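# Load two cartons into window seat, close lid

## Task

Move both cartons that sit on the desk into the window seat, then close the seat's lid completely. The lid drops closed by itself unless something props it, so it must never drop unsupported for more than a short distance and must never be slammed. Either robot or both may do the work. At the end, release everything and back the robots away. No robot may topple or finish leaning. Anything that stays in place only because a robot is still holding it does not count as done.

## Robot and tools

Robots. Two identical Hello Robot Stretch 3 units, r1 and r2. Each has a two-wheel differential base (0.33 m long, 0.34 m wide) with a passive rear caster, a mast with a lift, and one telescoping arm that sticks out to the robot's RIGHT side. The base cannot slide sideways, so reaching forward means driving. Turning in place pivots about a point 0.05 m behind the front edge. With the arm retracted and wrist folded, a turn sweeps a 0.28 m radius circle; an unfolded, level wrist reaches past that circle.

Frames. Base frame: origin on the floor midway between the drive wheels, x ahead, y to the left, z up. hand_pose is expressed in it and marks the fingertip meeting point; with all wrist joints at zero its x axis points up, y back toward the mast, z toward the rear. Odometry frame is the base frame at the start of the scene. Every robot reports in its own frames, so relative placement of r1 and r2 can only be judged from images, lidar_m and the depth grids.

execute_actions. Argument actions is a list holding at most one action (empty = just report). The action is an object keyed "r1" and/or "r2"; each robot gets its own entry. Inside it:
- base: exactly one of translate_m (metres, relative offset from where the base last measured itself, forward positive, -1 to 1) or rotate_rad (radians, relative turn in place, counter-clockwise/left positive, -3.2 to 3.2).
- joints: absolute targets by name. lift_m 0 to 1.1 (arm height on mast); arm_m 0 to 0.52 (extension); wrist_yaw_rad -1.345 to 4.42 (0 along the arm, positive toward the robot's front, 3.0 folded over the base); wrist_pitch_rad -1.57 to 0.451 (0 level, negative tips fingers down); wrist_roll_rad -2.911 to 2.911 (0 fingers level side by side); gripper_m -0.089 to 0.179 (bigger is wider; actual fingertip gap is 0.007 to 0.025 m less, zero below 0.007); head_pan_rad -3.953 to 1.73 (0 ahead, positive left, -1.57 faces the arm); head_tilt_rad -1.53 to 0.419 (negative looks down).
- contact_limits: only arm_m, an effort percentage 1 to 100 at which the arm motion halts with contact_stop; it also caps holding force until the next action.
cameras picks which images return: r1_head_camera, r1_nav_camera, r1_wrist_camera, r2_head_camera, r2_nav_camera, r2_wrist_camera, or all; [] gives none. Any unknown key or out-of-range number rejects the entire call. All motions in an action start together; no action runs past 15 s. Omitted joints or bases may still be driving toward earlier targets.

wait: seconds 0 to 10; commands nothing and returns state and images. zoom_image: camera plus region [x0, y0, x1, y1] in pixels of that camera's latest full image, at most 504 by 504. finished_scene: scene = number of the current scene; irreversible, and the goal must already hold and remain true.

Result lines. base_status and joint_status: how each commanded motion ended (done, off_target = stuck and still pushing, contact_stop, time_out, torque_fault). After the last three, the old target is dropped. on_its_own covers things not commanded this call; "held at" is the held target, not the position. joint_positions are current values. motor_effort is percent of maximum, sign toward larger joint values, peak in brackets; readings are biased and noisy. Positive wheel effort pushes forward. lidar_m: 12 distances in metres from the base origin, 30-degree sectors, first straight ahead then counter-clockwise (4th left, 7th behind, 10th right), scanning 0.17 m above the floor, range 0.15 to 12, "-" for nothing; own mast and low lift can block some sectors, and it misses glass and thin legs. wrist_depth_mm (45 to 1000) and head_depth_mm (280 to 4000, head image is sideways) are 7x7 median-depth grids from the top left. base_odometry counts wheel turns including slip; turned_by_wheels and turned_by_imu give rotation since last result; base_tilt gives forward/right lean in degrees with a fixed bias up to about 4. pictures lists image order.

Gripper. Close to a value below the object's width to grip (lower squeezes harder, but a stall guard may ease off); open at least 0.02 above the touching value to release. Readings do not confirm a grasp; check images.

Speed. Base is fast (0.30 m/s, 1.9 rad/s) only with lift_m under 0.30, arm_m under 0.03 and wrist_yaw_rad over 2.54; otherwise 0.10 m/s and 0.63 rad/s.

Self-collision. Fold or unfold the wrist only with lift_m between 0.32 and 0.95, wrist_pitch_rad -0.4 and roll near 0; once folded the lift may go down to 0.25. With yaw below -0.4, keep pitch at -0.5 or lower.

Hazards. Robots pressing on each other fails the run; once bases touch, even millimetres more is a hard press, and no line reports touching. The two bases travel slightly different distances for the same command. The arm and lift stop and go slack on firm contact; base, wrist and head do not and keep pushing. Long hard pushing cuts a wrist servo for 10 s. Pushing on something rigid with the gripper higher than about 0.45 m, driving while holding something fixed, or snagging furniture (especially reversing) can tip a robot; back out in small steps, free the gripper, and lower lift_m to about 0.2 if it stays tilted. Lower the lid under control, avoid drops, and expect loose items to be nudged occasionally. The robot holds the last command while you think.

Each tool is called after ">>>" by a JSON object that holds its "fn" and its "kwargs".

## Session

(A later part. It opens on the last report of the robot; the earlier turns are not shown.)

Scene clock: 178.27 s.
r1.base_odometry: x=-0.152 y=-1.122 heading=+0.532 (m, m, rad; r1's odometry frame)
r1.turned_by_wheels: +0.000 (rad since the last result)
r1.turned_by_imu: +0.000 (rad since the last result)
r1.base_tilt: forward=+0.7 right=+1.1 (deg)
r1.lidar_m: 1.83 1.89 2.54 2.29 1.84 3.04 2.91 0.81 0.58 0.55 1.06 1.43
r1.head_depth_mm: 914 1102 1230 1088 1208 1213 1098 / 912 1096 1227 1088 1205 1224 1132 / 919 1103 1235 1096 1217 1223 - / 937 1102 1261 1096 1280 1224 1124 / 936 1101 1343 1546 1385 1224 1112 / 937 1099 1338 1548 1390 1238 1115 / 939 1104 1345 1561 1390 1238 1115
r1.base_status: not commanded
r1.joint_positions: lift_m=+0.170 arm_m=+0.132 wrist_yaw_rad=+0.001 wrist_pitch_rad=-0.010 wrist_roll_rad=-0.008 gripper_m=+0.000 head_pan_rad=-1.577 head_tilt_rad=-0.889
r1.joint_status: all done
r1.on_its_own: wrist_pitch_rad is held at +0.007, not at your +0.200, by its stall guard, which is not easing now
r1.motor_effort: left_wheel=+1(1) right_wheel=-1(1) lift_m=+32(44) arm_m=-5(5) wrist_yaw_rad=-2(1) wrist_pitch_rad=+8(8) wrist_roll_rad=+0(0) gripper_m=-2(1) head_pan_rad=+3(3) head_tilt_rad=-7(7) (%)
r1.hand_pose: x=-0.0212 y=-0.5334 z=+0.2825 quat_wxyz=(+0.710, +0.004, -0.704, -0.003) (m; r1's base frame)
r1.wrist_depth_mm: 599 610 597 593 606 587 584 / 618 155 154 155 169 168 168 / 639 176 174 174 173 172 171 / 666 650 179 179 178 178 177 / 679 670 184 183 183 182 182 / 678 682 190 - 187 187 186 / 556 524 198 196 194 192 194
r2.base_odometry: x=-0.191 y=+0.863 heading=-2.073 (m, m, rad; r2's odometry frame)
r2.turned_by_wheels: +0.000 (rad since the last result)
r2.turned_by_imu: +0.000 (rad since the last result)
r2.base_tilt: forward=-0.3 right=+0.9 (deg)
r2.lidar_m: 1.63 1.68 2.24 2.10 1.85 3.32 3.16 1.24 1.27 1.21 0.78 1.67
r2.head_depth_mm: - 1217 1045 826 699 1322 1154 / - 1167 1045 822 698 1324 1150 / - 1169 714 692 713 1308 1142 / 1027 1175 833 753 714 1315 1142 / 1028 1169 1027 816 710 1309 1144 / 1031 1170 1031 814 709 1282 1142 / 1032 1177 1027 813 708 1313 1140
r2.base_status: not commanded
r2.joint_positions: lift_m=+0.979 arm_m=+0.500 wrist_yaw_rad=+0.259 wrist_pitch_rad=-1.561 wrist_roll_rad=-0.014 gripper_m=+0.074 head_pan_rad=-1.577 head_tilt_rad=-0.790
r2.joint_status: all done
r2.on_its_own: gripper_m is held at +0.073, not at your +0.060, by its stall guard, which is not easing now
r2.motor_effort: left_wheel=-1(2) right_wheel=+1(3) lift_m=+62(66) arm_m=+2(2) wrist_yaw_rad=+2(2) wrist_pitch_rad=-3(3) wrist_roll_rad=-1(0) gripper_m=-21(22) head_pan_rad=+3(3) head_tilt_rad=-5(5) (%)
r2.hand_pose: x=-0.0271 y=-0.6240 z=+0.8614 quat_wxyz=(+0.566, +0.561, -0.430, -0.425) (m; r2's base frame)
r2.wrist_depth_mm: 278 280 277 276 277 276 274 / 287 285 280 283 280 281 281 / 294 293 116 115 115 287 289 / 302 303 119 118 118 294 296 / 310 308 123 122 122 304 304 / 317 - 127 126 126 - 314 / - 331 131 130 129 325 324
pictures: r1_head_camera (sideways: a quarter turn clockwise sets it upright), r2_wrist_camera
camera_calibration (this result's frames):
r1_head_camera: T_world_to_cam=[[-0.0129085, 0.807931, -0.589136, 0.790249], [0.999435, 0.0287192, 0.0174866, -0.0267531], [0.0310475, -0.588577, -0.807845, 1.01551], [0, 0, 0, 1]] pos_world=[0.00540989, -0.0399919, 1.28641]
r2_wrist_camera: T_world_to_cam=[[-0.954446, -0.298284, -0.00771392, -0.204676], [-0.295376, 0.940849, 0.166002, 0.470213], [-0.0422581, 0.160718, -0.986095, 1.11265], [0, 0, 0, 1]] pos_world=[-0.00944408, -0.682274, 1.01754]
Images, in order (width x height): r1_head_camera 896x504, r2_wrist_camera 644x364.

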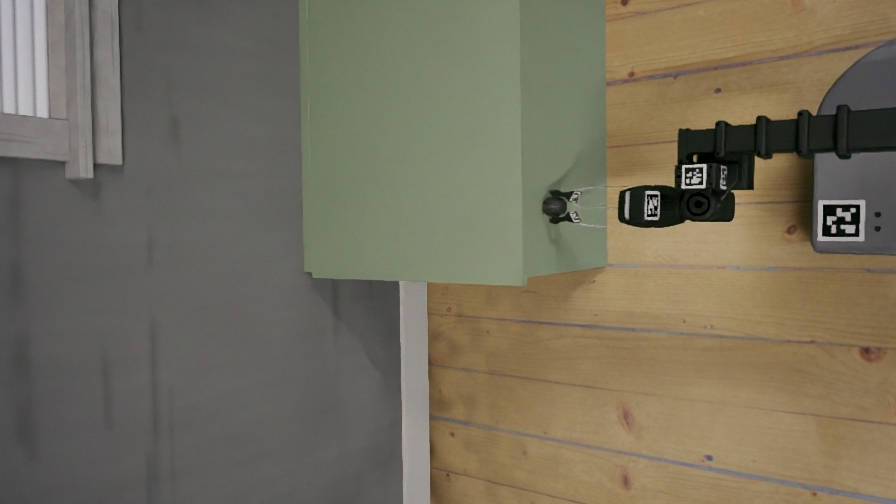

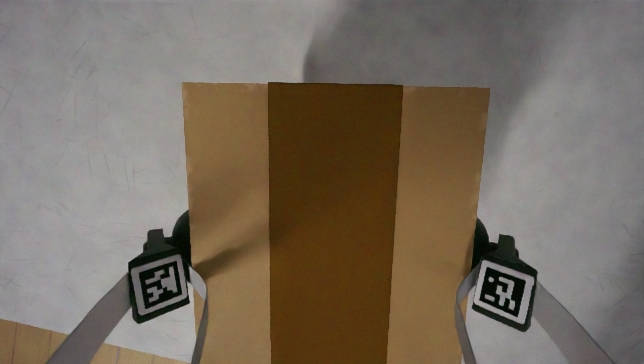

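>>> {"fn": "execute_actions", "kwargs": {"actions": [{"r1":{"base":{"rotate_rad":-0.9},"joints":{"arm_m":0.0,"lift_m":0.34,"wrist_pitch_rad":-0.4}},"r2":{"base":{"rotate_rad":1.86},"joints":{"arm_m":0.06,"wrist_yaw_rad":0,"head_pan_rad":0.3,"head_tilt_rad":-0.6}}}], "cameras": ["r2_wrist_camera"]}}

>>> {"fn": "execute_actions", "kwargs": {"actions": [{"r1":{"base":{"translate_m":0.242},"joints":{"wrist_yaw_rad":3.1}},"r2":{"base":{"translate_m":0.9},"joints":{"lift_m":0.7}}}], "cameras": []}}

>>> {"fn": "execute_actions", "kwargs": {"actions": [{"r1":{"base":{"rotate_rad":0.91},"joints":{"head_tilt_rad":-1.2}},"r2":{"base":{"translate_m":0.86},"joints":{"head_pan_rad":1.2,"head_tilt_rad":-0.75}}}]}}

Scene clock: 221.37 s.
r1.base_odometry: x=-0.152 y=-1.122 heading=-0.368 (m, m, rad; r1's odometry frame)
r1.turned_by_wheels: -0.900 (rad since the last result)
r1.turned_by_imu: -0.894 (rad since the last result)
r1.base_tilt: forward=+0.5 right=+0.9 (deg)
r1.lidar_m: 1.12 1.69 1.83 1.99 2.73 2.29 1.97 2.94 2.73 0.70 0.56 0.55
r1.head_depth_mm: 2363 2146 1784 1544 1363 1215 1096 / 1954 2134 1697 1553 1358 1223 - / 1687 1522 1361 1538 1370 1251 - / 1477 1519 1275 1350 1379 1228 1127 / 1312 1457 1279 1142 1330 1232 1110 / 1167 1326 1291 1107 1141 1238 1117 / 1052 1196 1269 1117 1008 1172 1113
r1.base_status: done
r1.joint_positions: lift_m=+0.340 arm_m=+0.000 wrist_yaw_rad=+0.001 wrist_pitch_rad=-0.413 wrist_roll_rad=-0.008 gripper_m=+0.000 head_pan_rad=-1.577 head_tilt_rad=-0.889
r1.joint_status: all done
r1.motor_effort: left_wheel=+2(4) right_wheel=-2(5) lift_m=+50(52) arm_m=-5(8) wrist_yaw_rad=-1(0) wrist_pitch_rad=+6(6) wrist_roll_rad=+0(0) gripper_m=-2(3) head_pan_rad=+3(3) head_tilt_rad=-7(8) (%)
r1.hand_pose: x=-0.0213 y=-0.3705 z=+0.3535 quat_wxyz=(+0.695, +0.146, -0.689, -0.144) (m; r1's base frame)
r1.wrist_depth_mm: 643 715 730 657 897 - - / 391 405 465 629 - - - / 328 397 499 680 - - - / 344 416 537 757 831 802 776 / 357 438 575 700 681 655 641 / 373 455 558 - 578 559 541 / 396 479 502 494 478 480 468
r2.base_odometry: x=-0.191 y=+0.863 heading=-0.213 (m, m, rad; r2's odometry frame)
r2.turned_by_wheels: +1.860 (rad since the last result)
r2.turned_by_imu: +1.881 (rad since the last result)
r2.base_tilt: forward=-0.3 right=+0.9 (deg)
r2.lidar_m: 2.10 1.95 3.17 2.42 1.41 1.21 0.79 1.40 1.62 1.63 1.88 2.57
r2.head_depth_mm: 2187 2344 2453 2236 1836 1483 1244 / 2328 2509 2443 2354 1832 1475 1243 / 2452 2705 2553 2388 1832 1475 1242 / 2627 2860 2682 2295 1805 1475 1232 / 2823 3096 3001 2096 1806 1467 1235 / 2949 3335 3030 2242 1817 1460 1234 / 3282 3539 3379 2349 1799 1462 1227
r2.base_status: done
r2.joint_positions: lift_m=+0.979 arm_m=+0.060 wrist_yaw_rad=+0.001 wrist_pitch_rad=-1.558 wrist_roll_rad=-0.014 gripper_m=+0.074 head_pan_rad=+0.293 head_tilt_rad=-0.606
r2.joint_status: all done
r2.on_its_own: gripper_m is held at +0.073, not at your +0.060, by its stall guard, which is not easing now
r2.motor_effort: left_wheel=-1(9) right_wheel=+2(12) lift_m=+61(62) arm_m=-5(6) wrist_yaw_rad=+0(2) wrist_pitch_rad=-4(4) wrist_roll_rad=+0(1) gripper_m=-21(20) head_pan_rad=+4(45) head_tilt_rad=+4(21) (%)
r2.hand_pose: x=-0.0217 y=-0.1843 z=+0.8614 quat_wxyz=(+0.507, +0.501, -0.499, -0.494) (m; r2's base frame)
r2.wrist_depth_mm: 962 976 977 981 953 951 950 / 995 - 967 986 986 - 992 / - - 116 115 115 - - / - - 120 119 119 - - / - - 123 122 122 - - / - - 127 126 126 - - / - - 131 129 130 - -
pictures: r2_wrist_camera
camera_calibration (this result's frames):
r2_wrist_camera: T_world_to_cam=[[-0.998935, -0.045501, -0.00761651, -0.0227595], [-0.046134, 0.985407, 0.163841, 0.0736123], [0.0000504227, 0.164018, -0.986457, 1.044], [0, 0, 0, 1]] pos_world=[-0.0193919, -0.244809, 1.01763]
Images, in order (width x height): r2_wrist_camera 644x364.

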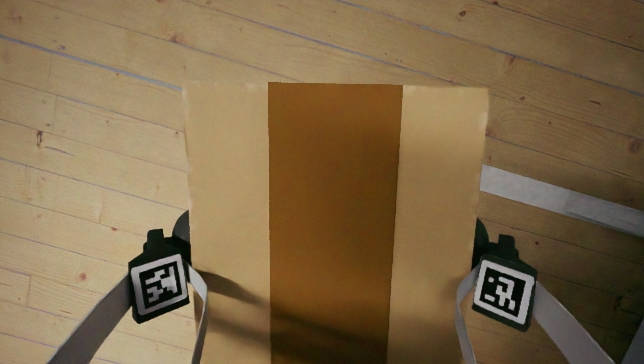

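Scene clock: 231.50 s.
r1.base_odometry: x=+0.074 y=-1.209 heading=-0.368 (m, m, rad; r1's odometry frame)
r1.turned_by_wheels: +0.000 (rad since the last result)
r1.turned_by_imu: +0.001 (rad since the last result)
r1.base_tilt: forward=+0.6 right=+1.0 (deg)
r1.lidar_m: 0.91 1.38 1.69 1.83 2.79 2.50 1.44 1.45 0.95 0.46 0.37 0.52
r1.head_depth_mm: 1909 2097 1442 1551 1356 1215 1096 / 1589 1503 1289 1465 1371 1219 - / 1357 1471 1268 1144 1350 1227 - / 1192 1397 1274 1100 1149 1232 1098 / 1030 1219 1277 1102 988 1177 1109 / 931 1075 1217 1106 972 1009 1114 / 862 963 1095 1114 977 1222 1117
r1.base_status: done
r1.joint_positions: lift_m=+0.340 arm_m=+0.000 wrist_yaw_rad=+3.097 wrist_pitch_rad=-0.413 wrist_roll_rad=-0.008 gripper_m=+0.000 head_pan_rad=-1.577 head_tilt_rad=-0.889
r1.joint_status: all done
r1.motor_effort: left_wheel=+1(6) right_wheel=-1(4) lift_m=+50(50) arm_m=-5(5) wrist_yaw_rad=+3(3) wrist_pitch_rad=+6(6) wrist_roll_rad=+0(0) gripper_m=-2(3) head_pan_rad=+4(3) head_tilt_rad=-7(7) (%)
r1.hand_pose: x=-0.0112 y=+0.0794 z=+0.3535 quat_wxyz=(+0.160, +0.692, +0.130, +0.691) (m; r1's base frame)
r1.wrist_depth_mm: - - - - - - - / - - - - - - - / - - - - - - - / 947 908 879 854 808 809 784 / 747 713 717 734 665 642 640 / 616 600 595 - 567 540 536 / 513 515 526 - 487 471 466
r2.base_odometry: x=+0.689 y=+0.673 heading=-0.213 (m, m, rad; r2's odometry frame)
r2.turned_by_wheels: +0.000 (rad since the last result)
r2.turned_by_imu: +0.005 (rad since the last result)
r2.base_tilt: forward=-0.3 right=+0.9 (deg)
r2.lidar_m: 1.22 1.41 1.46 2.93 2.42 1.80 1.69 2.15 1.85 1.85 1.96 1.22
r2.head_depth_mm: 1428 1538 1693 1700 1466 1488 1244 / 1509 1645 1817 1687 1595 1480 1244 / 1599 1766 1950 1678 1706 1481 1237 / 1708 1887 2075 1746 1779 1468 1236 / 1825 2039 2278 1881 1814 1471 1238 / 1967 2209 2495 2235 1697 1466 1228 / 2141 2414 2790 2090 1580 1456 1226
r2.base_status: done
r2.joint_positions: lift_m=+0.700 arm_m=+0.060 wrist_yaw_rad=+0.001 wrist_pitch_rad=-1.558 wrist_roll_rad=-0.014 gripper_m=+0.074 head_pan_rad=+0.293 head_tilt_rad=-0.606
r2.joint_status: all done
r2.on_its_own: gripper_m is held at +0.073, not at your +0.060, by its stall guard, which is not easing now
r2.motor_effort: left_wheel=-2(5) right_wheel=+2(7) lift_m=+27(55) arm_m=-5(5) wrist_yaw_rad=-1(1) wrist_pitch_rad=-4(4) wrist_roll_rad=+0(0) gripper_m=-20(20) head_pan_rad=+4(4) head_tilt_rad=+3(4) (%)
r2.hand_pose: x=-0.0217 y=-0.1843 z=+0.5826 quat_wxyz=(+0.507, +0.501, -0.499, -0.494) (m; r2's base frame)
r2.wrist_depth_mm: 705 702 710 702 689 695 692 / 716 724 717 707 707 710 704 / 753 742 116 115 115 730 731 / 760 757 120 118 119 739 747 / 781 785 123 122 122 761 781 / 806 - 127 126 126 - 790 / 807 825 131 130 130 817 791
pictures: none
No camera images: the call's "cameras" was empty. Leave "cameras" out to get every camera's image.

Scene clock: 241.23 s.
r1.base_odometry: x=+0.074 y=-1.209 heading=+0.542 (m, m, rad; r1's odometry frame)
r1.turned_by_wheels: +0.910 (rad since the last result)
r1.turned_by_imu: +0.903 (rad since the last result)
r1.base_tilt: forward=+0.6 right=+1.0 (deg)
r1.lidar_m: 1.69 1.75 2.37 2.50 3.02 3.19 0.87 0.52 0.38 0.37 0.87 1.18
r1.head_depth_mm: 923 1051 984 1033 1235 1180 - / 922 1052 983 1032 1267 - - / 921 1074 1009 1237 - - 1103 / 922 1170 1401 1345 1251 1185 1112 / 923 1171 1421 1343 1254 1183 1120 / 924 1174 1433 1349 1259 1189 1120 / 927 1177 1428 1356 1267 1196 1128
r1.base_status: done
r1.joint_positions: lift_m=+0.340 arm_m=+0.000 wrist_yaw_rad=+3.097 wrist_pitch_rad=-0.413 wrist_roll_rad=-0.008 gripper_m=+0.000 head_pan_rad=-1.577 head_tilt_rad=-1.185
r1.joint_status: all done
r1.motor_effort: left_wheel=-1(3) right_wheel=+2(7) lift_m=+50(49) arm_m=-5(5) wrist_yaw_rad=+2(2) wrist_pitch_rad=+6(6) wrist_roll_rad=+0(0) gripper_m=-1(2) head_pan_rad=+4(3) head_tilt_rad=-10(41) (%)
r1.hand_pose: x=-0.0112 y=+0.0794 z=+0.3535 quat_wxyz=(+0.160, +0.692, +0.130, +0.691) (m; r1's base frame)
r1.wrist_depth_mm: - - - - - - - / - - - - - - - / - - - - - - - / 914 914 889 860 814 792 772 / 722 726 710 729 687 651 626 / 608 603 575 - 580 544 543 / 529 516 519 - 478 477 467
r2.base_odometry: x=+1.530 y=+0.491 heading=-0.213 (m, m, rad; r2's odometry frame)
r2.turned_by_wheels: +0.000 (rad since the last result)
r2.turned_by_imu: +0.005 (rad since the last result)
r2.base_tilt: forward=-0.3 right=+0.9 (deg)
r2.lidar_m: 0.38 0.44 0.77 0.93 3.17 2.52 2.56 2.40 2.08 1.73 0.44 0.38
r2.head_depth_mm: 2034 2067 2097 1934 1134 996 963 / 2375 2611 2517 2003 1305 1297 1166 / 2383 2656 2587 1922 1625 1352 1162 / 2327 2653 2570 1806 1399 1323 1160 / 2328 2619 2572 1104 1368 1322 1165 / 2164 2488 2334 1847 1601 1337 1158 / 2271 2594 2532 1948 1591 1340 1183
r2.base_status: done
r2.joint_positions: lift_m=+0.700 arm_m=+0.060 wrist_yaw_rad=+0.001 wrist_pitch_rad=-1.558 wrist_roll_rad=-0.014 gripper_m=+0.074 head_pan_rad=+1.193 head_tilt_rad=-0.740
r2.joint_status: all done
r2.on_its_own: gripper_m is held at +0.073, not at your +0.060, by its stall guard, which is not easing now
r2.motor_effort: left_wheel=-2(4) right_wheel=+2(8) lift_m=+27(26) arm_m=-5(5) wrist_yaw_rad=+0(1) wrist_pitch_rad=-4(4) wrist_roll_rad=-1(0) gripper_m=-21(20) head_pan_rad=+3(44) head_tilt_rad=-5(21) (%)
r2.hand_pose: x=-0.0217 y=-0.1843 z=+0.5826 quat_wxyz=(+0.507, +0.501, -0.499, -0.494) (m; r2's base frame)
r2.wrist_depth_mm: 358 703 710 709 693 694 688 / 386 549 725 713 698 713 705 / 410 598 116 115 116 729 729 / 429 649 119 119 119 757 757 / 466 663 123 122 122 760 769 / 493 - 127 126 125 - 788 / 501 824 131 130 130 827 817
pictures: r1_head_camera (sideways: a quarter turn clockwise sets it upright), r1_nav_camera (sideways: a quarter turn counterclockwise sets it upright), r1_wrist_camera, r2_head_camera (sideways: a quarter turn clockwise sets it upright), r2_nav_camera (sideways: a quarter turn counterclockwise sets it upright), r2_wrist_camera
camera_calibration (this result's frames):
r1_head_camera: T_world_to_cam=[[-0.0121257, 0.944682, -0.327763, 0.449788], [0.999396, 0.0221207, 0.0267836, -0.038848], [0.0325523, -0.327241, -0.94438, 1.19292], [0, 0, 0, 1]] pos_world=[0.00544636, -0.0336768, 1.27503]
r1_nav_camera: T_world_to_cam=[[-0.0166027, -0.944364, 0.328483, -0.384898], [-0.999466, 0.00642719, -0.0320389, 0.104039], [0.0281452, -0.328839, -0.943966, 1.18141], [0, 0, 0, 1]] pos_world=[0.0643422, 0.0243409, 1.24497]
r1_wrist_camera: T_world_to_cam=[[0.998133, -0.0157407, -0.0590106, 0.0456606], [-0.0578802, -0.552157, -0.831729, 0.372447], [-0.0194911, 0.833592, -0.552037, 0.293046], [0, 0, 0, 1]] pos_world=[-0.0183063, -0.0379129, 0.474242]
r2_head_camera: T_world_to_cam=[[-0.198314, -0.604364, -0.771632, 1.01992], [-0.944574, 0.327994, -0.0141332, 0.0255599], [0.261632, 0.72606, -0.635913, 0.788011], [0, 0, 0, 1]] pos_world=[0.020238, 0.0358743, 1.28847]
r2_nav_camera: T_world_to_cam=[[0.26461, 0.595817, 0.758277, -0.945553], [0.914732, -0.404058, -0.0017184, 0.0445289], [0.305364, 0.694074, -0.651931, 0.812281], [0, 0, 0, 1]] pos_world=[-0.0385699, 0.0175856, 1.24662]
r2_wrist_camera: T_world_to_cam=[[-0.998935, -0.0455009, -0.0076165, -0.0248832], [-0.0461339, 0.985407, 0.163841, 0.119295], [0.0000504418, 0.164018, -0.986457, 0.768938], [0, 0, 0, 1]] pos_world=[-0.0193919, -0.244806, 0.73879]
Images, in order (width x height): r1_head_camera 896x504, r1_nav_camera 672x504, r1_wrist_camera 644x364, r2_head_camera 896x504, r2_nav_camera 672x504, r2_wrist_camera 644x364.

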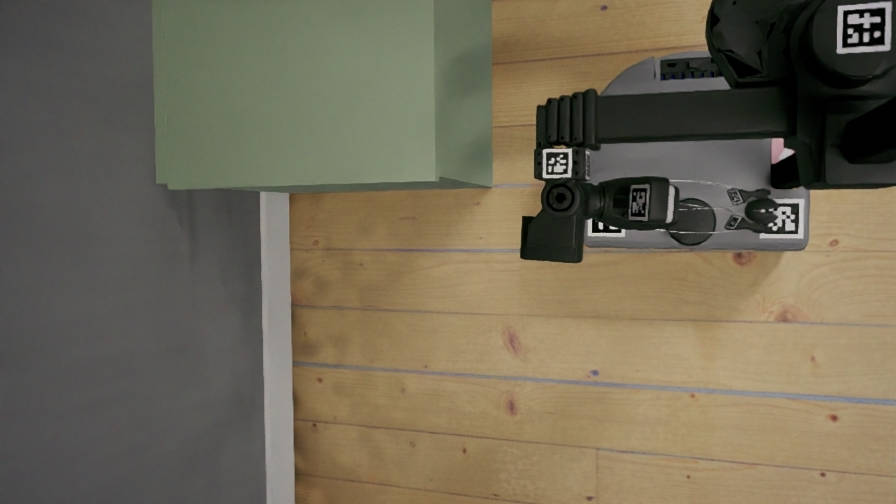

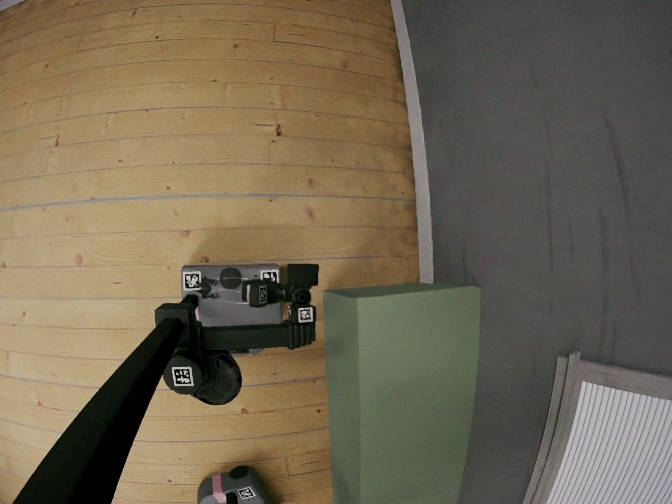

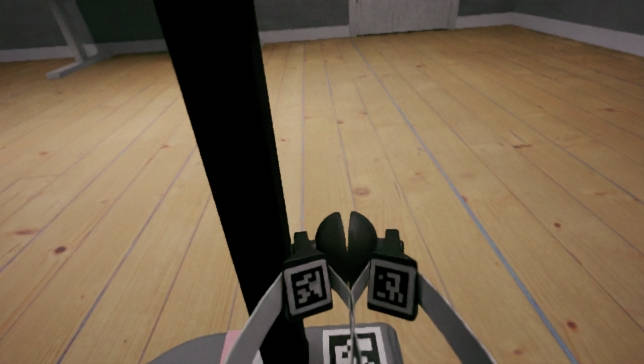

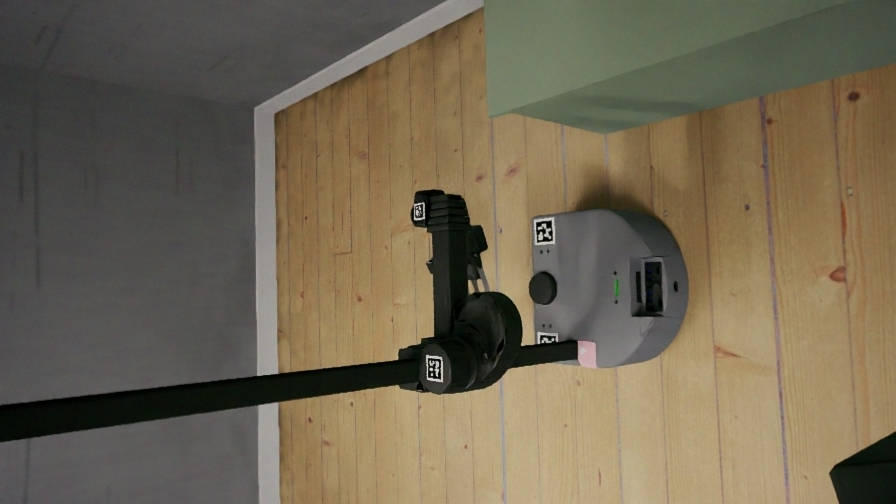

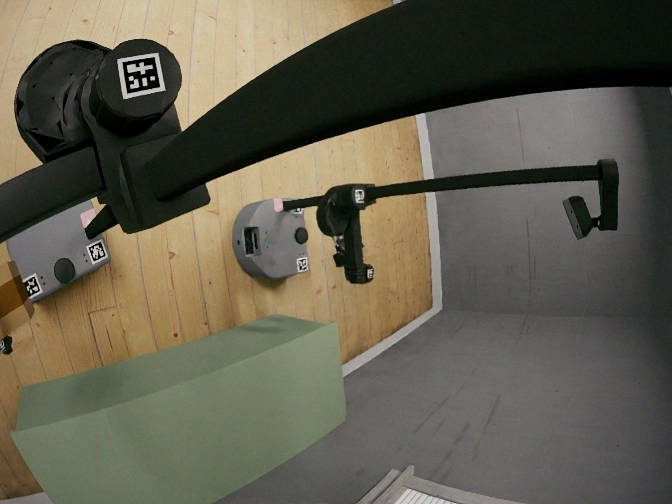

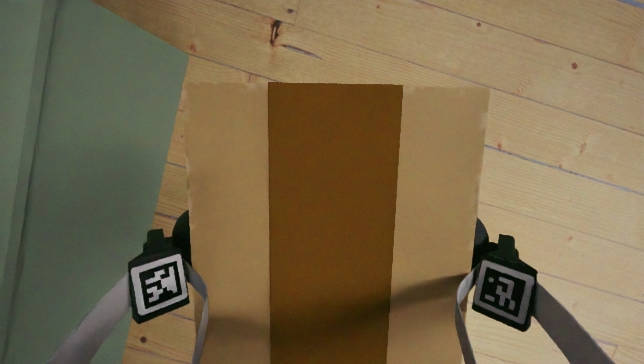

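>>> {"fn": "execute_actions", "kwargs": {"actions": [{"r1":{"base":{"translate_m":0.02},"joints":{"arm_m":0.15,"lift_m":0.13,"wrist_pitch_rad":0.05,"wrist_yaw_rad":2.6}},"r2":{"base":{"rotate_rad":1.28},"joints":{"head_pan_rad":-0.25,"head_tilt_rad":-0.75}}}], "cameras": ["r1_head_camera","r2_head_camera","r2_wrist_camera"]}}

>>> {"fn": "zoom_image", "kwargs": {"camera": "r1_head_camera", "region": [380,60,620,260]}}

Scene clock: 253.97 s.
r1.base_odometry: x=+0.091 y=-1.198 heading=+0.542 (m, m, rad; r1's odometry frame)
r1.turned_by_wheels: +0.000 (rad since the last result)
r1.turned_by_imu: +0.000 (rad since the last result)
r1.base_tilt: forward=+0.7 right=+1.1 (deg)
r1.lidar_m: 1.67 1.72 2.35 2.50 3.00 3.21 0.98 0.52 0.38 0.37 0.87 1.18
r1.head_depth_mm: 923 1047 982 1032 1238 1174 1091 / 920 1047 989 1035 1253 - - / 924 1089 1315 1324 1260 - 1096 / 923 1169 1415 1340 1251 1179 1114 / 925 1174 1422 1342 1259 1184 1122 / 925 1168 1425 1345 1264 1190 1124 / 925 1176 1429 1357 1266 1193 1133
r1.base_status: done
r1.joint_positions: lift_m=+0.130 arm_m=+0.150 wrist_yaw_rad=+2.603 wrist_pitch_rad=+0.025 wrist_roll_rad=-0.008 gripper_m=+0.000 head_pan_rad=-1.577 head_tilt_rad=-1.185
r1.joint_status: all done
r1.motor_effort: left_wheel=+0(2) right_wheel=+2(7) lift_m=+32(45) arm_m=+5(0) wrist_yaw_rad=-3(5) wrist_pitch_rad=+12(11) wrist_roll_rad=+0(0) gripper_m=-1(2) head_pan_rad=+3(3) head_tilt_rad=-10(10) (%)
r1.hand_pose: x=+0.1104 y=-0.0741 z=+0.2512 quat_wxyz=(+0.181, +0.676, -0.196, +0.687) (m; r1's base frame)
r1.wrist_depth_mm: - - - - - - - / - - - - - - - / - - - - - - - / - - - - - - - / - - - - - 919 900 / 728 771 692 - 667 628 610 / - - 506 491 481 482 475
r2.base_odometry: x=+1.530 y=+0.491 heading=+1.067 (m, m, rad; r2's odometry frame)
r2.turned_by_wheels: +1.280 (rad since the last result)
r2.turned_by_imu: +1.293 (rad since the last result)
r2.base_tilt: forward=-0.3 right=+0.9 (deg)
r2.lidar_m: 0.95 2.79 3.06 2.52 2.55 2.17 2.08 1.26 0.40 0.38 0.39 0.52
r2.head_depth_mm: 1435 1507 1578 1523 1129 953 871 / 1764 1876 1977 1888 1126 1058 1104 / 2282 2470 2453 1993 1394 1323 1167 / 2377 2698 2591 1979 1527 1351 1164 / 2347 2655 2586 1979 1333 1313 1160 / 2275 2557 2542 1957 1196 1312 1160 / 2228 2489 2324 1832 1548 1337 1155
r2.base_status: done
r2.joint_positions: lift_m=+0.700 arm_m=+0.060 wrist_yaw_rad=+0.001 wrist_pitch_rad=-1.558 wrist_roll_rad=-0.014 gripper_m=+0.074 head_pan_rad=-0.243 head_tilt_rad=-0.741
r2.joint_status: all done
r2.on_its_own: gripper_m is held at +0.073, not at your +0.060, by its stall guard, which is not easing now
r2.motor_effort: left_wheel=-2(7) right_wheel=+2(6) lift_m=+27(27) arm_m=-5(5) wrist_yaw_rad=+0(1) wrist_pitch_rad=-4(4) wrist_roll_rad=+0(0) gripper_m=-21(20) head_pan_rad=-4(43) head_tilt_rad=-5(6) (%)
r2.hand_pose: x=-0.0217 y=-0.1843 z=+0.5826 quat_wxyz=(+0.507, +0.501, -0.499, -0.494) (m; r2's base frame)
r2.wrist_depth_mm: 427 428 429 426 431 432 690 / 726 714 618 606 617 692 704 / 740 728 116 115 115 738 716 / 765 750 120 118 118 738 732 / 796 783 123 122 122 767 766 / 803 - 127 126 126 - 780 / 843 814 131 130 129 828 807
pictures: r1_head_camera (sideways: a quarter turn clockwise sets it upright), r2_head_camera (sideways: a quarter turn clockwise sets it upright), r2_wrist_camera
camera_calibration (this result's frames):
r1_head_camera: T_world_to_cam=[[-0.0121256, 0.944682, -0.327763, 0.449788], [0.999396, 0.0221206, 0.0267836, -0.038848], [0.0325523, -0.327241, -0.94438, 1.19292], [0, 0, 0, 1]] pos_world=[0.00544636, -0.0336768, 1.27503]
r2_head_camera: T_world_to_cam=[[-0.625759, 0.115175, -0.771467, 1.02231], [0.197811, 0.980138, -0.0141219, 0.0185765], [0.754518, -0.161441, -0.636113, 0.785265], [0, 0, 0, 1]] pos_world=[0.0435479, -0.00917768, 1.28846]
r2_wrist_camera: T_world_to_cam=[[-0.998935, -0.0455149, -0.00761634, -0.0248862], [-0.0461478, 0.985407, 0.163841, 0.119302], [0.0000479732, 0.164018, -0.986457, 0.76894], [0, 0, 0, 1]] pos_world=[-0.019391, -0.244814, 0.73879]
Images, in order (width x height): r1_head_camera 896x504, r2_head_camera 896x504, r2_wrist_camera 644x364.

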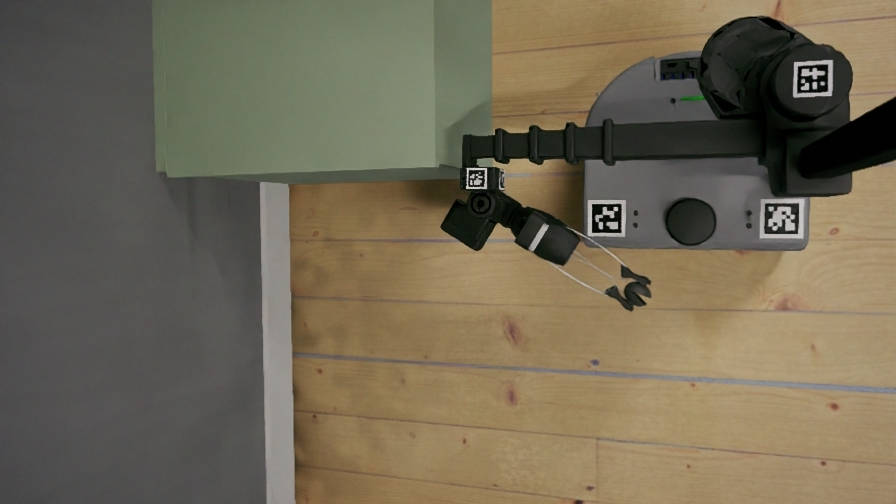

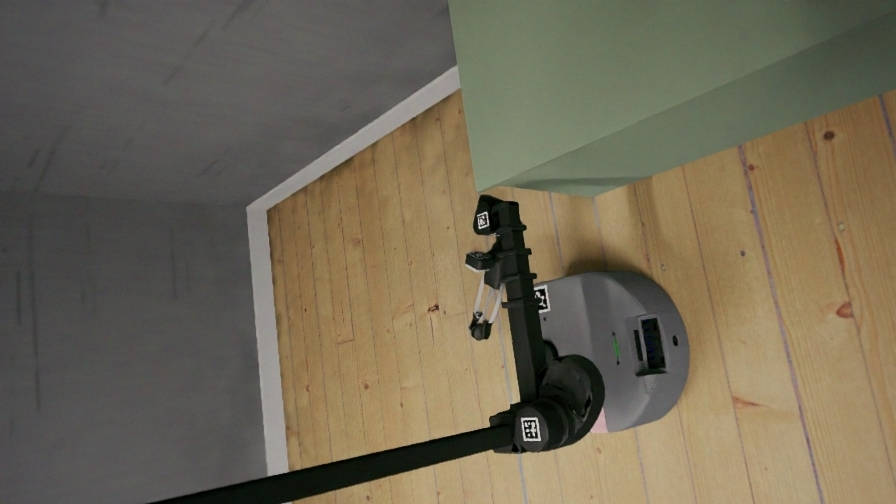

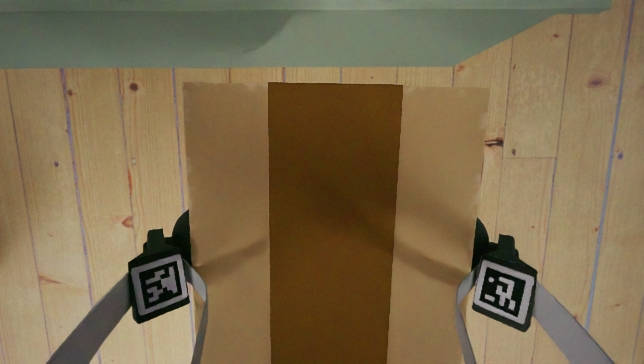

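Region (380, 60, 620, 260) of r1_head_camera's 896x504 image, scaled by 2.100, with more detail than that image has.

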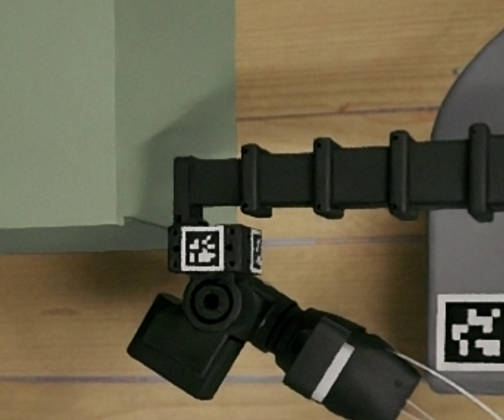

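>>> {"fn": "execute_actions", "kwargs": {"actions": [{"r1":{"joints":{"arm_m":0.22,"lift_m":0.11},"contact_limits":{"arm_m":18}}}], "cameras": ["r1_head_camera","r2_head_camera"]}}

>>> {"fn": "zoom_image", "kwargs": {"camera": "r2_head_camera", "region": [420,120,620,280]}}

Scene clock: 260.80 s.
r1.base_odometry: x=+0.091 y=-1.198 heading=+0.542 (m, m, rad; r1's odometry frame)
r1.turned_by_wheels: +0.000 (rad since the last result)
r1.turned_by_imu: +0.000 (rad since the last result)
r1.base_tilt: forward=+0.6 right=+1.1 (deg)
r1.lidar_m: 1.67 1.73 2.34 2.51 2.99 3.20 0.98 0.52 0.38 0.37 0.87 1.17
r1.head_depth_mm: 924 1046 984 1039 1238 1174 1100 / 923 1051 988 1040 1253 - - / 923 1089 1322 1288 1267 - 1094 / 924 1175 1410 1338 1254 1188 1113 / 925 1177 1415 1341 1260 1184 1116 / 926 1175 1427 1346 1259 1193 1128 / 923 1172 1430 1351 1267 1191 1133
r1.base_status: not commanded
r1.joint_positions: lift_m=+0.110 arm_m=+0.194 wrist_yaw_rad=+2.601 wrist_pitch_rad=+0.026 wrist_roll_rad=-0.008 gripper_m=+0.000 head_pan_rad=-1.577 head_tilt_rad=-1.187
r1.joint_status: arm_m contact_stop (moved +0.045 of +0.070); the others done
r1.on_its_own: arm_m is slack since a contact_stop, until your next command for it (your +0.220 is given up)
r1.motor_effort: left_wheel=-1(7) right_wheel=+3(9) lift_m=+37(39) arm_m=-1(20) wrist_yaw_rad=-1(4) wrist_pitch_rad=+12(11) wrist_roll_rad=+0(0) gripper_m=-3(2) head_pan_rad=+3(3) head_tilt_rad=-9(10) (%)
r1.contact_limits: arm_m 18 (drawing in: default 22, maximum 36; extending or still: default 29, maximum 48)
r1.hand_pose: x=+0.1108 y=-0.1191 z=+0.2313 quat_wxyz=(+0.181, +0.676, -0.196, +0.687) (m; r1's base frame)
r1.wrist_depth_mm: - - - - - - - / - - - - - - - / - - - - - - - / - - - - - - - / - - - - - 872 836 / - - 638 - 641 582 587 / - - 481 463 449 441 440
r2.base_odometry: x=+1.530 y=+0.491 heading=+1.067 (m, m, rad; r2's odometry frame)
r2.turned_by_wheels: +0.000 (rad since the last result)
r2.turned_by_imu: +0.000 (rad since the last result)
r2.base_tilt: forward=-0.3 right=+0.9 (deg)
r2.lidar_m: 0.94 2.78 3.06 2.52 2.55 2.18 2.08 1.26 0.40 0.38 0.39 0.53
r2.head_depth_mm: 1427 1504 1580 1516 1137 955 867 / 1765 1874 1981 1908 1132 1059 1109 / 2276 2476 2446 1981 1353 1324 1171 / 2387 2694 2615 1964 1527 1357 1165 / 2323 2640 2569 1964 1328 1316 1165 / 2292 2602 2559 1963 1232 1318 1162 / 2225 2460 2352 1835 1545 1335 1158
r2.base_status: not commanded
r2.joint_positions: lift_m=+0.700 arm_m=+0.060 wrist_yaw_rad=+0.001 wrist_pitch_rad=-1.558 wrist_roll_rad=-0.014 gripper_m=+0.074 head_pan_rad=-0.243 head_tilt_rad=-0.741
r2.joint_status: not commanded
r2.on_its_own: gripper_m is held at +0.073, not at your +0.060, by its stall guard, which is not easing now
r2.motor_effort: left_wheel=-2(2) right_wheel=+2(3) lift_m=+27(27) arm_m=-5(5) wrist_yaw_rad=+0(1) wrist_pitch_rad=-4(4) wrist_roll_rad=+0(0) gripper_m=-20(21) head_pan_rad=-3(3) head_tilt_rad=-4(5) (%)
r2.hand_pose: x=-0.0217 y=-0.1843 z=+0.5826 quat_wxyz=(+0.507, +0.501, -0.499, -0.494) (m; r2's base frame)
r2.wrist_depth_mm: 428 428 428 429 431 431 697 / 727 710 616 615 617 717 716 / 732 737 116 115 115 723 717 / 775 777 119 118 119 745 754 / 780 782 123 122 122 766 780 / 822 - 127 126 126 - 793 / 827 838 131 129 130 823 800
pictures: r1_head_camera (sideways: a quarter turn clockwise sets it upright), r2_head_camera (sideways: a quarter turn clockwise sets it upright)
camera_calibration (this result's frames):
r1_head_camera: T_world_to_cam=[[-0.012123, 0.945137, -0.32645, 0.448077], [0.999396, 0.0220833, 0.0268223, -0.0388983], [0.0325598, -0.325928, -0.944834, 1.1935], [0, 0, 0, 1]] pos_world=[0.00544657, -0.0336395, 1.27498]
r2_head_camera: T_world_to_cam=[[-0.625759, 0.115175, -0.771467, 1.02231], [0.197811, 0.980138, -0.0141218, 0.0185765], [0.754518, -0.161441, -0.636113, 0.785265], [0, 0, 0, 1]] pos_world=[0.0435479, -0.00917768, 1.28846]
Images, in order (width x height): r1_head_camera 896x504, r2_head_camera 896x504.

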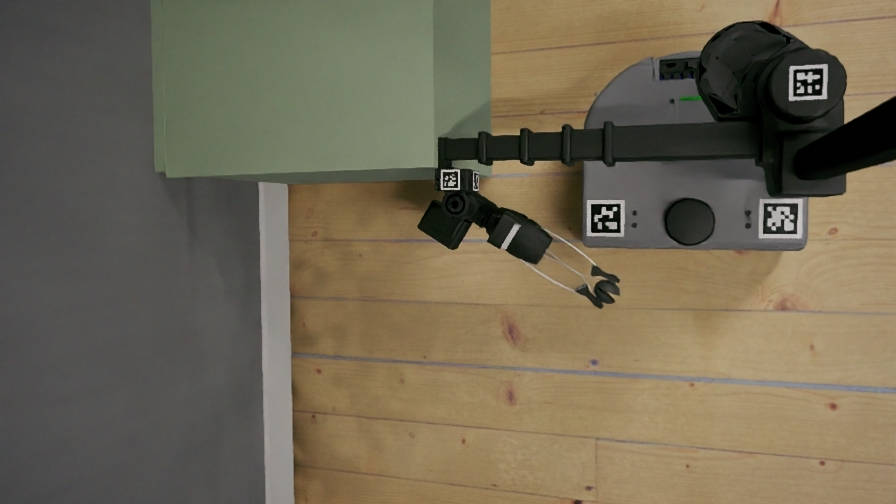

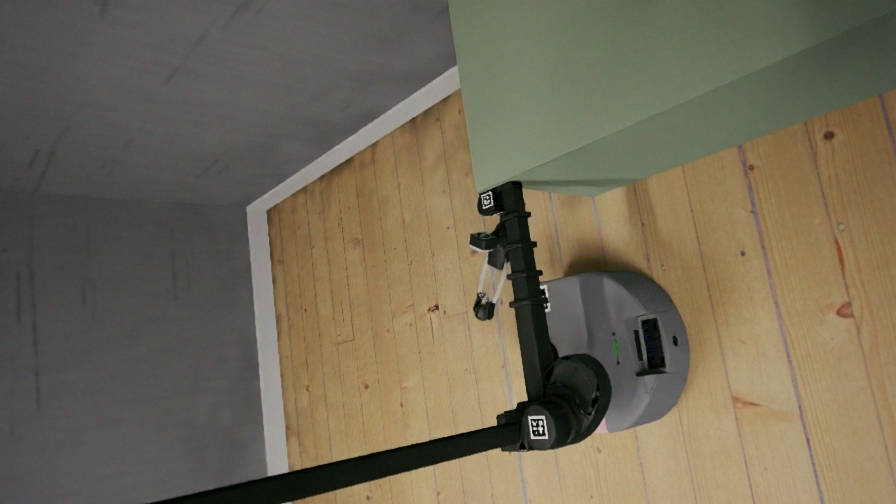

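Region (420, 120, 620, 280) of r2_head_camera's 896x504 image, scaled by 2.520, with more detail than that image has; it fills the top 403 rows of this view, and the rest is white.

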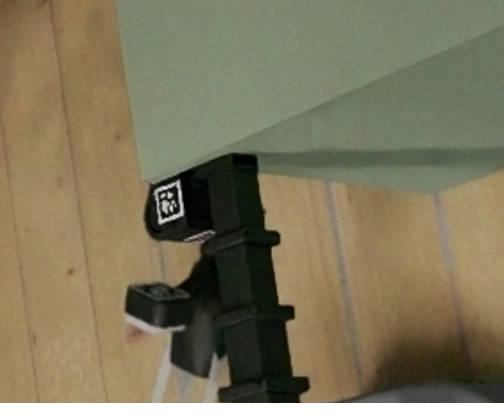

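>>> {"fn": "execute_actions", "kwargs": {"actions": [{"r1":{"joints":{"arm_m":0.193,"lift_m":0.17}}}], "cameras": ["r1_head_camera","r2_head_camera"]}}

>>> {"fn": "zoom_image", "kwargs": {"camera": "r2_head_camera", "region": [420,120,620,280]}}

Scene clock: 266.57 s.
r1.base_odometry: x=+0.091 y=-1.198 heading=+0.542 (m, m, rad; r1's odometry frame)
r1.turned_by_wheels: +0.000 (rad since the last result)
r1.turned_by_imu: +0.001 (rad since the last result)
r1.base_tilt: forward=+0.7 right=+1.2 (deg)
r1.lidar_m: 1.67 1.72 2.33 2.50 3.01 3.20 0.98 0.52 0.38 0.37 0.86 1.18
r1.head_depth_mm: 922 1049 980 1034 1233 1170 1092 / 924 1055 986 1038 1251 - - / 922 1092 1322 1296 1262 - 1093 / 922 1171 1413 1338 1260 1180 1112 / 924 1180 1417 1338 1259 1184 1122 / 928 1177 1429 1343 1259 1190 1124 / 929 1176 1435 1350 1265 1197 1128
r1.base_status: not commanded
r1.joint_positions: lift_m=+0.151 arm_m=+0.193 wrist_yaw_rad=+2.601 wrist_pitch_rad=+0.027 wrist_roll_rad=-0.008 gripper_m=+0.000 head_pan_rad=-1.576 head_tilt_rad=-1.187
r1.joint_status: lift_m contact_stop (moved +0.041 of +0.060); the others done
r1.on_its_own: lift_m is slack since a contact_stop, until your next command for it (your +0.170 is given up)
r1.motor_effort: left_wheel=+3(4) right_wheel=-11(12) lift_m=+41(88) arm_m=-1(2) wrist_yaw_rad=-1(2) wrist_pitch_rad=+11(11) wrist_roll_rad=+0(0) gripper_m=-1(2) head_pan_rad=+3(3) head_tilt_rad=-9(9) (%)
r1.hand_pose: x=+0.1109 y=-0.1178 z=+0.2727 quat_wxyz=(+0.181, +0.676, -0.197, +0.687) (m; r1's base frame)
r1.wrist_depth_mm: - - - - - - - / - - - - - - - / - - - - - - - / - - - - - - - / - - - - - - 943 / 796 792 749 - 740 684 656 / - - 545 532 517 509 503
r2.base_odometry: x=+1.530 y=+0.491 heading=+1.067 (m, m, rad; r2's odometry frame)
r2.turned_by_wheels: +0.000 (rad since the last result)
r2.turned_by_imu: +0.000 (rad since the last result)
r2.base_tilt: forward=-0.4 right=+0.9 (deg)
r2.lidar_m: 0.95 2.79 3.08 2.52 2.55 2.17 2.08 1.27 0.40 0.38 0.39 0.53
r2.head_depth_mm: 1430 1499 1578 1512 1130 953 869 / 1762 1853 1984 1895 1132 1059 1109 / 2265 2478 2448 1973 1395 1323 1168 / 2378 2677 2554 1979 1571 1350 1162 / 2328 2600 2556 1964 1364 1318 1159 / 2278 2559 2553 1963 1190 1313 1163 / 2215 2464 2352 1838 1547 1345 1158
r2.base_status: not commanded
r2.joint_positions: lift_m=+0.700 arm_m=+0.060 wrist_yaw_rad=+0.001 wrist_pitch_rad=-1.558 wrist_roll_rad=-0.014 gripper_m=+0.074 head_pan_rad=-0.243 head_tilt_rad=-0.741
r2.joint_status: not commanded
r2.on_its_own: gripper_m is held at +0.073, not at your +0.060, by its stall guard, which is not easing now
r2.motor_effort: left_wheel=-2(2) right_wheel=+2(2) lift_m=+27(27) arm_m=-5(5) wrist_yaw_rad=+0(1) wrist_pitch_rad=-4(4) wrist_roll_rad=+0(1) gripper_m=-20(21) head_pan_rad=-4(4) head_tilt_rad=-5(5) (%)
r2.hand_pose: x=-0.0217 y=-0.1843 z=+0.5826 quat_wxyz=(+0.507, +0.501, -0.499, -0.494) (m; r2's base frame)
r2.wrist_depth_mm: 424 427 429 429 435 435 700 / 732 725 609 615 626 708 708 / 735 731 116 115 115 735 737 / 767 745 119 118 118 738 748 / 781 787 123 122 122 776 775 / 831 - 127 126 126 - 795 / 827 825 131 129 130 816 801
pictures: r1_head_camera (sideways: a quarter turn clockwise sets it upright), r2_head_camera (sideways: a quarter turn clockwise sets it upright)
camera_calibration (this result's frames):
r1_head_camera: T_world_to_cam=[[-0.012192, 0.945204, -0.326252, 0.447821], [0.999395, 0.0221511, 0.0268281, -0.0389059], [0.0325849, -0.325728, -0.944902, 1.19359], [0, 0, 0, 1]] pos_world=[0.00544907, -0.0336339, 1.27497]
r2_head_camera: T_world_to_cam=[[-0.625759, 0.115175, -0.771467, 1.02231], [0.197811, 0.980138, -0.0141218, 0.0185765], [0.754518, -0.161441, -0.636113, 0.785265], [0, 0, 0, 1]] pos_world=[0.0435479, -0.00917768, 1.28846]
Images, in order (width x height): r1_head_camera 896x504, r2_head_camera 896x504.

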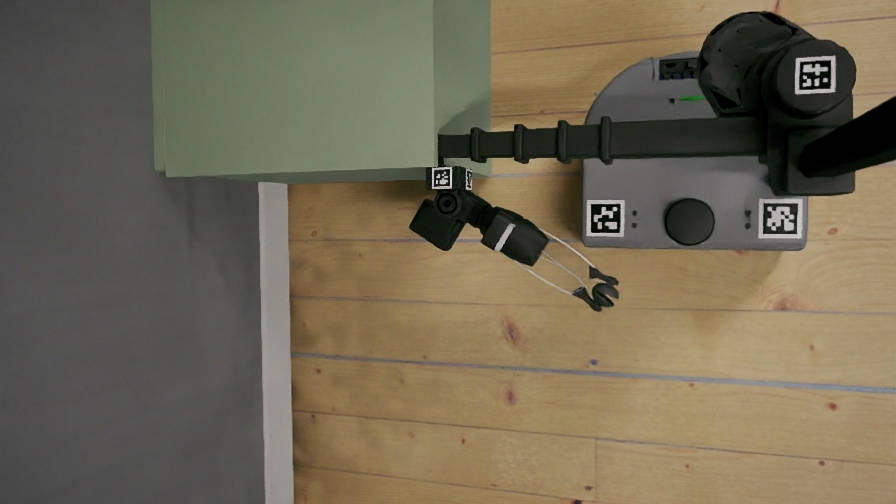

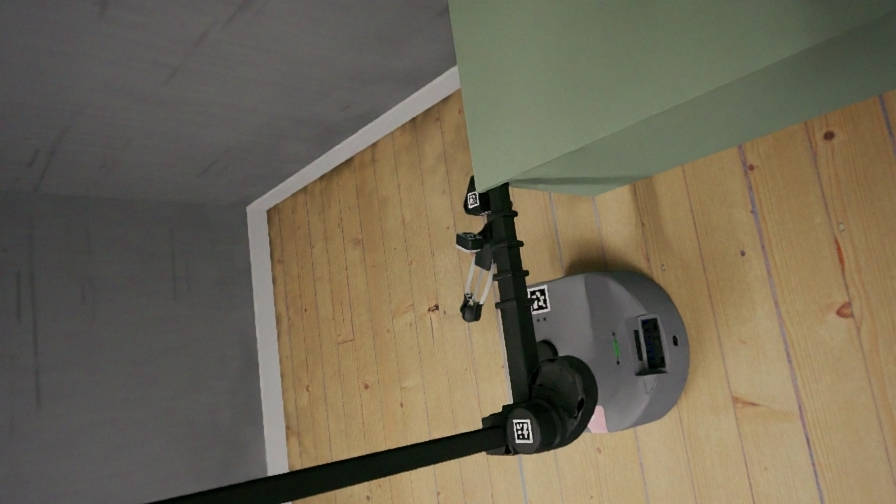

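Region (420, 120, 620, 280) of r2_head_camera's 896x504 image, scaled by 2.520, with more detail than that image has; it fills the top 403 rows of this view, and the rest is white.

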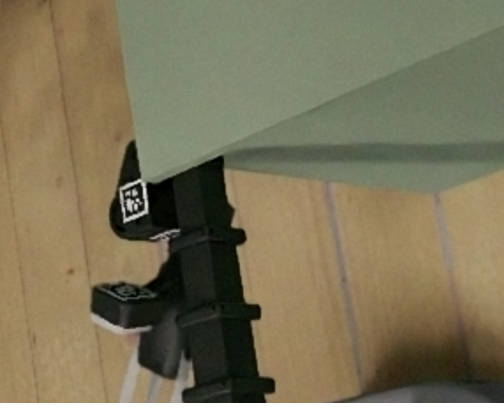

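>>> {"fn": "execute_actions", "kwargs": {"actions": [{"r1":{"base":{"translate_m":0.007},"joints":{"lift_m":0.148}}}], "cameras": []}}

>>> {"fn": "execute_actions", "kwargs": {"actions": [{"r1":{"joints":{"lift_m":0.162}}}], "cameras": ["r1_head_camera"]}}

Scene clock: 273.13 s.
r1.base_odometry: x=+0.097 y=-1.195 heading=+0.542 (m, m, rad; r1's odometry frame)
r1.turned_by_wheels: +0.000 (rad since the last result)
r1.turned_by_imu: +0.000 (rad since the last result)
r1.base_tilt: forward=+0.5 right=+0.9 (deg)
r1.lidar_m: 1.66 1.72 2.33 2.50 3.01 3.19 0.99 0.52 0.38 0.38 0.87 1.18
r1.head_depth_mm: 923 1048 980 1040 1233 1176 1098 / 924 1051 986 1036 1251 - - / 923 1090 1381 1287 1266 - 1096 / 923 1173 1412 1334 1261 1185 1108 / 921 1179 1421 1338 1263 1187 1119 / 923 1176 1432 1344 1263 1192 1123 / 924 1182 1431 1354 1262 1195 1134
r1.base_status: done
r1.joint_positions: lift_m=+0.148 arm_m=+0.193 wrist_yaw_rad=+2.601 wrist_pitch_rad=+0.027 wrist_roll_rad=-0.008 gripper_m=+0.000 head_pan_rad=-1.576 head_tilt_rad=-1.187
r1.joint_status: all done
r1.motor_effort: left_wheel=+0(3) right_wheel=+1(7) lift_m=+32(39) arm_m=-1(1) wrist_yaw_rad=-1(1) wrist_pitch_rad=+11(11) wrist_roll_rad=+0(0) gripper_m=-3(3) head_pan_rad=+4(3) head_tilt_rad=-9(9) (%)
r1.hand_pose: x=+0.1109 y=-0.1178 z=+0.2699 quat_wxyz=(+0.181, +0.676, -0.197, +0.687) (m; r1's base frame)
r1.wrist_depth_mm: - - - - - - - / - - - - - - - / - - - - - - - / - - - - - - - / - - - - - - 983 / 791 782 742 - 726 668 650 / - - 532 528 516 512 500
r2.base_odometry: x=+1.530 y=+0.491 heading=+1.067 (m, m, rad; r2's odometry frame)
r2.turned_by_wheels: +0.000 (rad since the last result)
r2.turned_by_imu: +0.000 (rad since the last result)
r2.base_tilt: forward=-0.3 right=+0.9 (deg)
r2.lidar_m: 0.95 2.79 3.06 2.52 2.55 2.18 2.08 1.26 0.40 0.38 0.39 0.53
r2.head_depth_mm: 1428 1497 1589 1527 1135 952 867 / 1758 1868 1988 1909 1134 1055 1112 / 2281 2468 2468 1981 1392 1325 1161 / 2364 2693 2562 1970 1570 1351 1168 / 2328 2626 2560 1985 1363 1318 1160 / 2271 2549 2540 1954 1197 1313 1162 / 2224 2451 2338 1838 1546 1347 1160
r2.base_status: not commanded
r2.joint_positions: lift_m=+0.700 arm_m=+0.060 wrist_yaw_rad=+0.001 wrist_pitch_rad=-1.558 wrist_roll_rad=-0.014 gripper_m=+0.074 head_pan_rad=-0.243 head_tilt_rad=-0.741
r2.joint_status: not commanded
r2.on_its_own: gripper_m is held at +0.073, not at your +0.060, by its stall guard, which is not easing now
r2.motor_effort: left_wheel=-2(2) right_wheel=+2(2) lift_m=+27(26) arm_m=-5(5) wrist_yaw_rad=-1(1) wrist_pitch_rad=-3(4) wrist_roll_rad=+0(1) gripper_m=-21(20) head_pan_rad=-4(4) head_tilt_rad=-5(5) (%)
r2.hand_pose: x=-0.0217 y=-0.1843 z=+0.5826 quat_wxyz=(+0.507, +0.501, -0.499, -0.494) (m; r2's base frame)
r2.wrist_depth_mm: 428 430 425 434 432 428 698 / 714 714 612 616 614 703 712 / 735 730 116 115 115 727 730 / 765 745 120 118 118 735 755 / 782 773 123 122 122 765 775 / 810 - 127 126 126 - 790 / 833 813 131 130 130 818 818
pictures: none
No camera images: the call's "cameras" was empty. Leave "cameras" out to get every camera's image.

Scene clock: 273.87 s.
r1.base_odometry: x=+0.097 y=-1.195 heading=+0.542 (m, m, rad; r1's odometry frame)
r1.turned_by_wheels: +0.000 (rad since the last result)
r1.turned_by_imu: +0.000 (rad since the last result)
r1.base_tilt: forward=+0.3 right=+1.1 (deg)
r1.lidar_m: 1.66 1.72 2.33 2.50 3.01 3.22 0.99 0.52 0.38 0.38 0.87 1.17
r1.head_depth_mm: 921 1049 981 1039 1237 1171 1093 / 926 1050 983 1037 1255 - - / 921 1084 1380 1287 1265 - 1093 / 925 1173 1415 1335 1253 1181 1114 / 925 1179 1419 1342 1260 1181 1119 / 927 1173 1429 1344 1265 1193 1125 / 924 1177 1432 1352 1268 1197 1131
r1.base_status: not commanded
r1.joint_positions: lift_m=+0.151 arm_m=+0.193 wrist_yaw_rad=+2.601 wrist_pitch_rad=+0.028 wrist_roll_rad=-0.008 gripper_m=+0.000 head_pan_rad=-1.576 head_tilt_rad=-1.187
r1.joint_status: lift_m contact_stop (moved +0.003 of +0.014)
r1.on_its_own: lift_m is slack since a contact_stop, until your next command for it (your +0.162 is given up)
r1.motor_effort: left_wheel=+0(1) right_wheel=+1(2) lift_m=+41(88) arm_m=+0(1) wrist_yaw_rad=-1(2) wrist_pitch_rad=+10(10) wrist_roll_rad=+0(0) gripper_m=-2(2) head_pan_rad=+3(3) head_tilt_rad=-9(9) (%)
r1.hand_pose: x=+0.1109 y=-0.1178 z=+0.2728 quat_wxyz=(+0.180, +0.676, -0.197, +0.687) (m; r1's base frame)
r1.wrist_depth_mm: - - - - - - - / - - - - - - - / - - - - - - - / - - - - - - - / - - - - - - 977 / 810 810 752 - 730 677 658 / - - 548 530 527 514 500
r2.base_odometry: x=+1.530 y=+0.491 heading=+1.067 (m, m, rad; r2's odometry frame)
r2.turned_by_wheels: +0.000 (rad since the last result)
r2.turned_by_imu: +0.000 (rad since the last result)
r2.base_tilt: forward=-0.3 right=+0.8 (deg)
r2.lidar_m: 0.95 2.79 3.07 2.53 2.56 2.17 2.08 1.26 0.40 0.38 0.39 0.52
r2.head_depth_mm: 1431 1508 1580 1518 1135 952 870 / 1752 1866 1973 1896 1129 1056 1110 / 2282 2461 2463 1970 1387 1321 1171 / 2386 2714 2581 1961 1563 1344 1163 / 2305 2622 2557 1964 1367 1324 1162 / 2284 2568 2547 1966 1198 1319 1160 / 2243 2457 2333 1848 1548 1340 1155
r2.base_status: not commanded
r2.joint_positions: lift_m=+0.700 arm_m=+0.060 wrist_yaw_rad=+0.001 wrist_pitch_rad=-1.558 wrist_roll_rad=-0.014 gripper_m=+0.074 head_pan_rad=-0.243 head_tilt_rad=-0.741
r2.joint_status: not commanded
r2.on_its_own: gripper_m is held at +0.073, not at your +0.060, by its stall guard, which is not easing now
r2.motor_effort: left_wheel=-2(2) right_wheel=+2(2) lift_m=+27(27) arm_m=-5(5) wrist_yaw_rad=-1(1) wrist_pitch_rad=-4(4) wrist_roll_rad=+0(0) gripper_m=-20(20) head_pan_rad=-4(4) head_tilt_rad=-5(5) (%)
r2.hand_pose: x=-0.0217 y=-0.1843 z=+0.5826 quat_wxyz=(+0.507, +0.501, -0.499, -0.494) (m; r2's base frame)
r2.wrist_depth_mm: 425 428 433 435 435 432 689 / 725 713 619 610 616 729 709 / 734 735 116 115 115 728 738 / 764 762 120 119 119 752 756 / 775 776 123 122 122 771 770 / 806 - 127 126 126 - 798 / 827 834 131 130 130 808 807
pictures: r1_head_camera (sideways: a quarter turn clockwise sets it upright)
camera_calibration (this result's frames):
r1_head_camera: T_world_to_cam=[[-0.0121918, 0.945204, -0.326252, 0.447821], [0.999395, 0.0221509, 0.0268281, -0.0389059], [0.0325848, -0.325728, -0.944902, 1.19359], [0, 0, 0, 1]] pos_world=[0.00544906, -0.0336339, 1.27497]
Images, in order (width x height): r1_head_camera 896x504.

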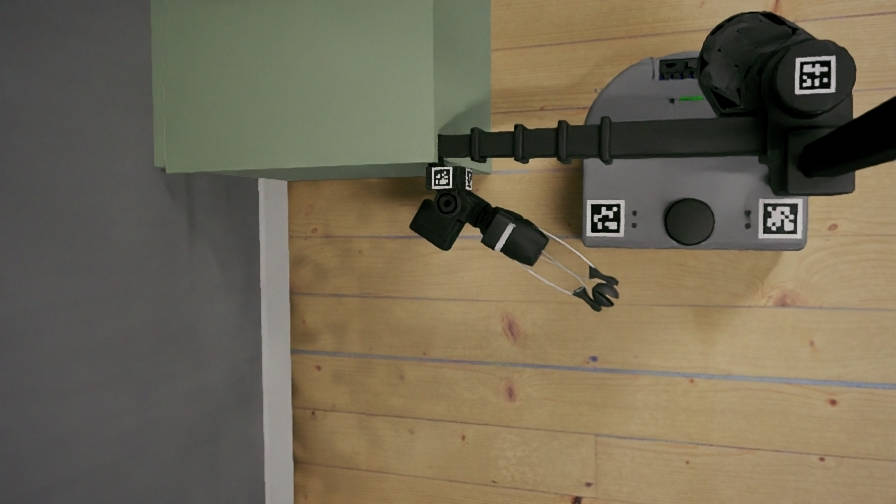

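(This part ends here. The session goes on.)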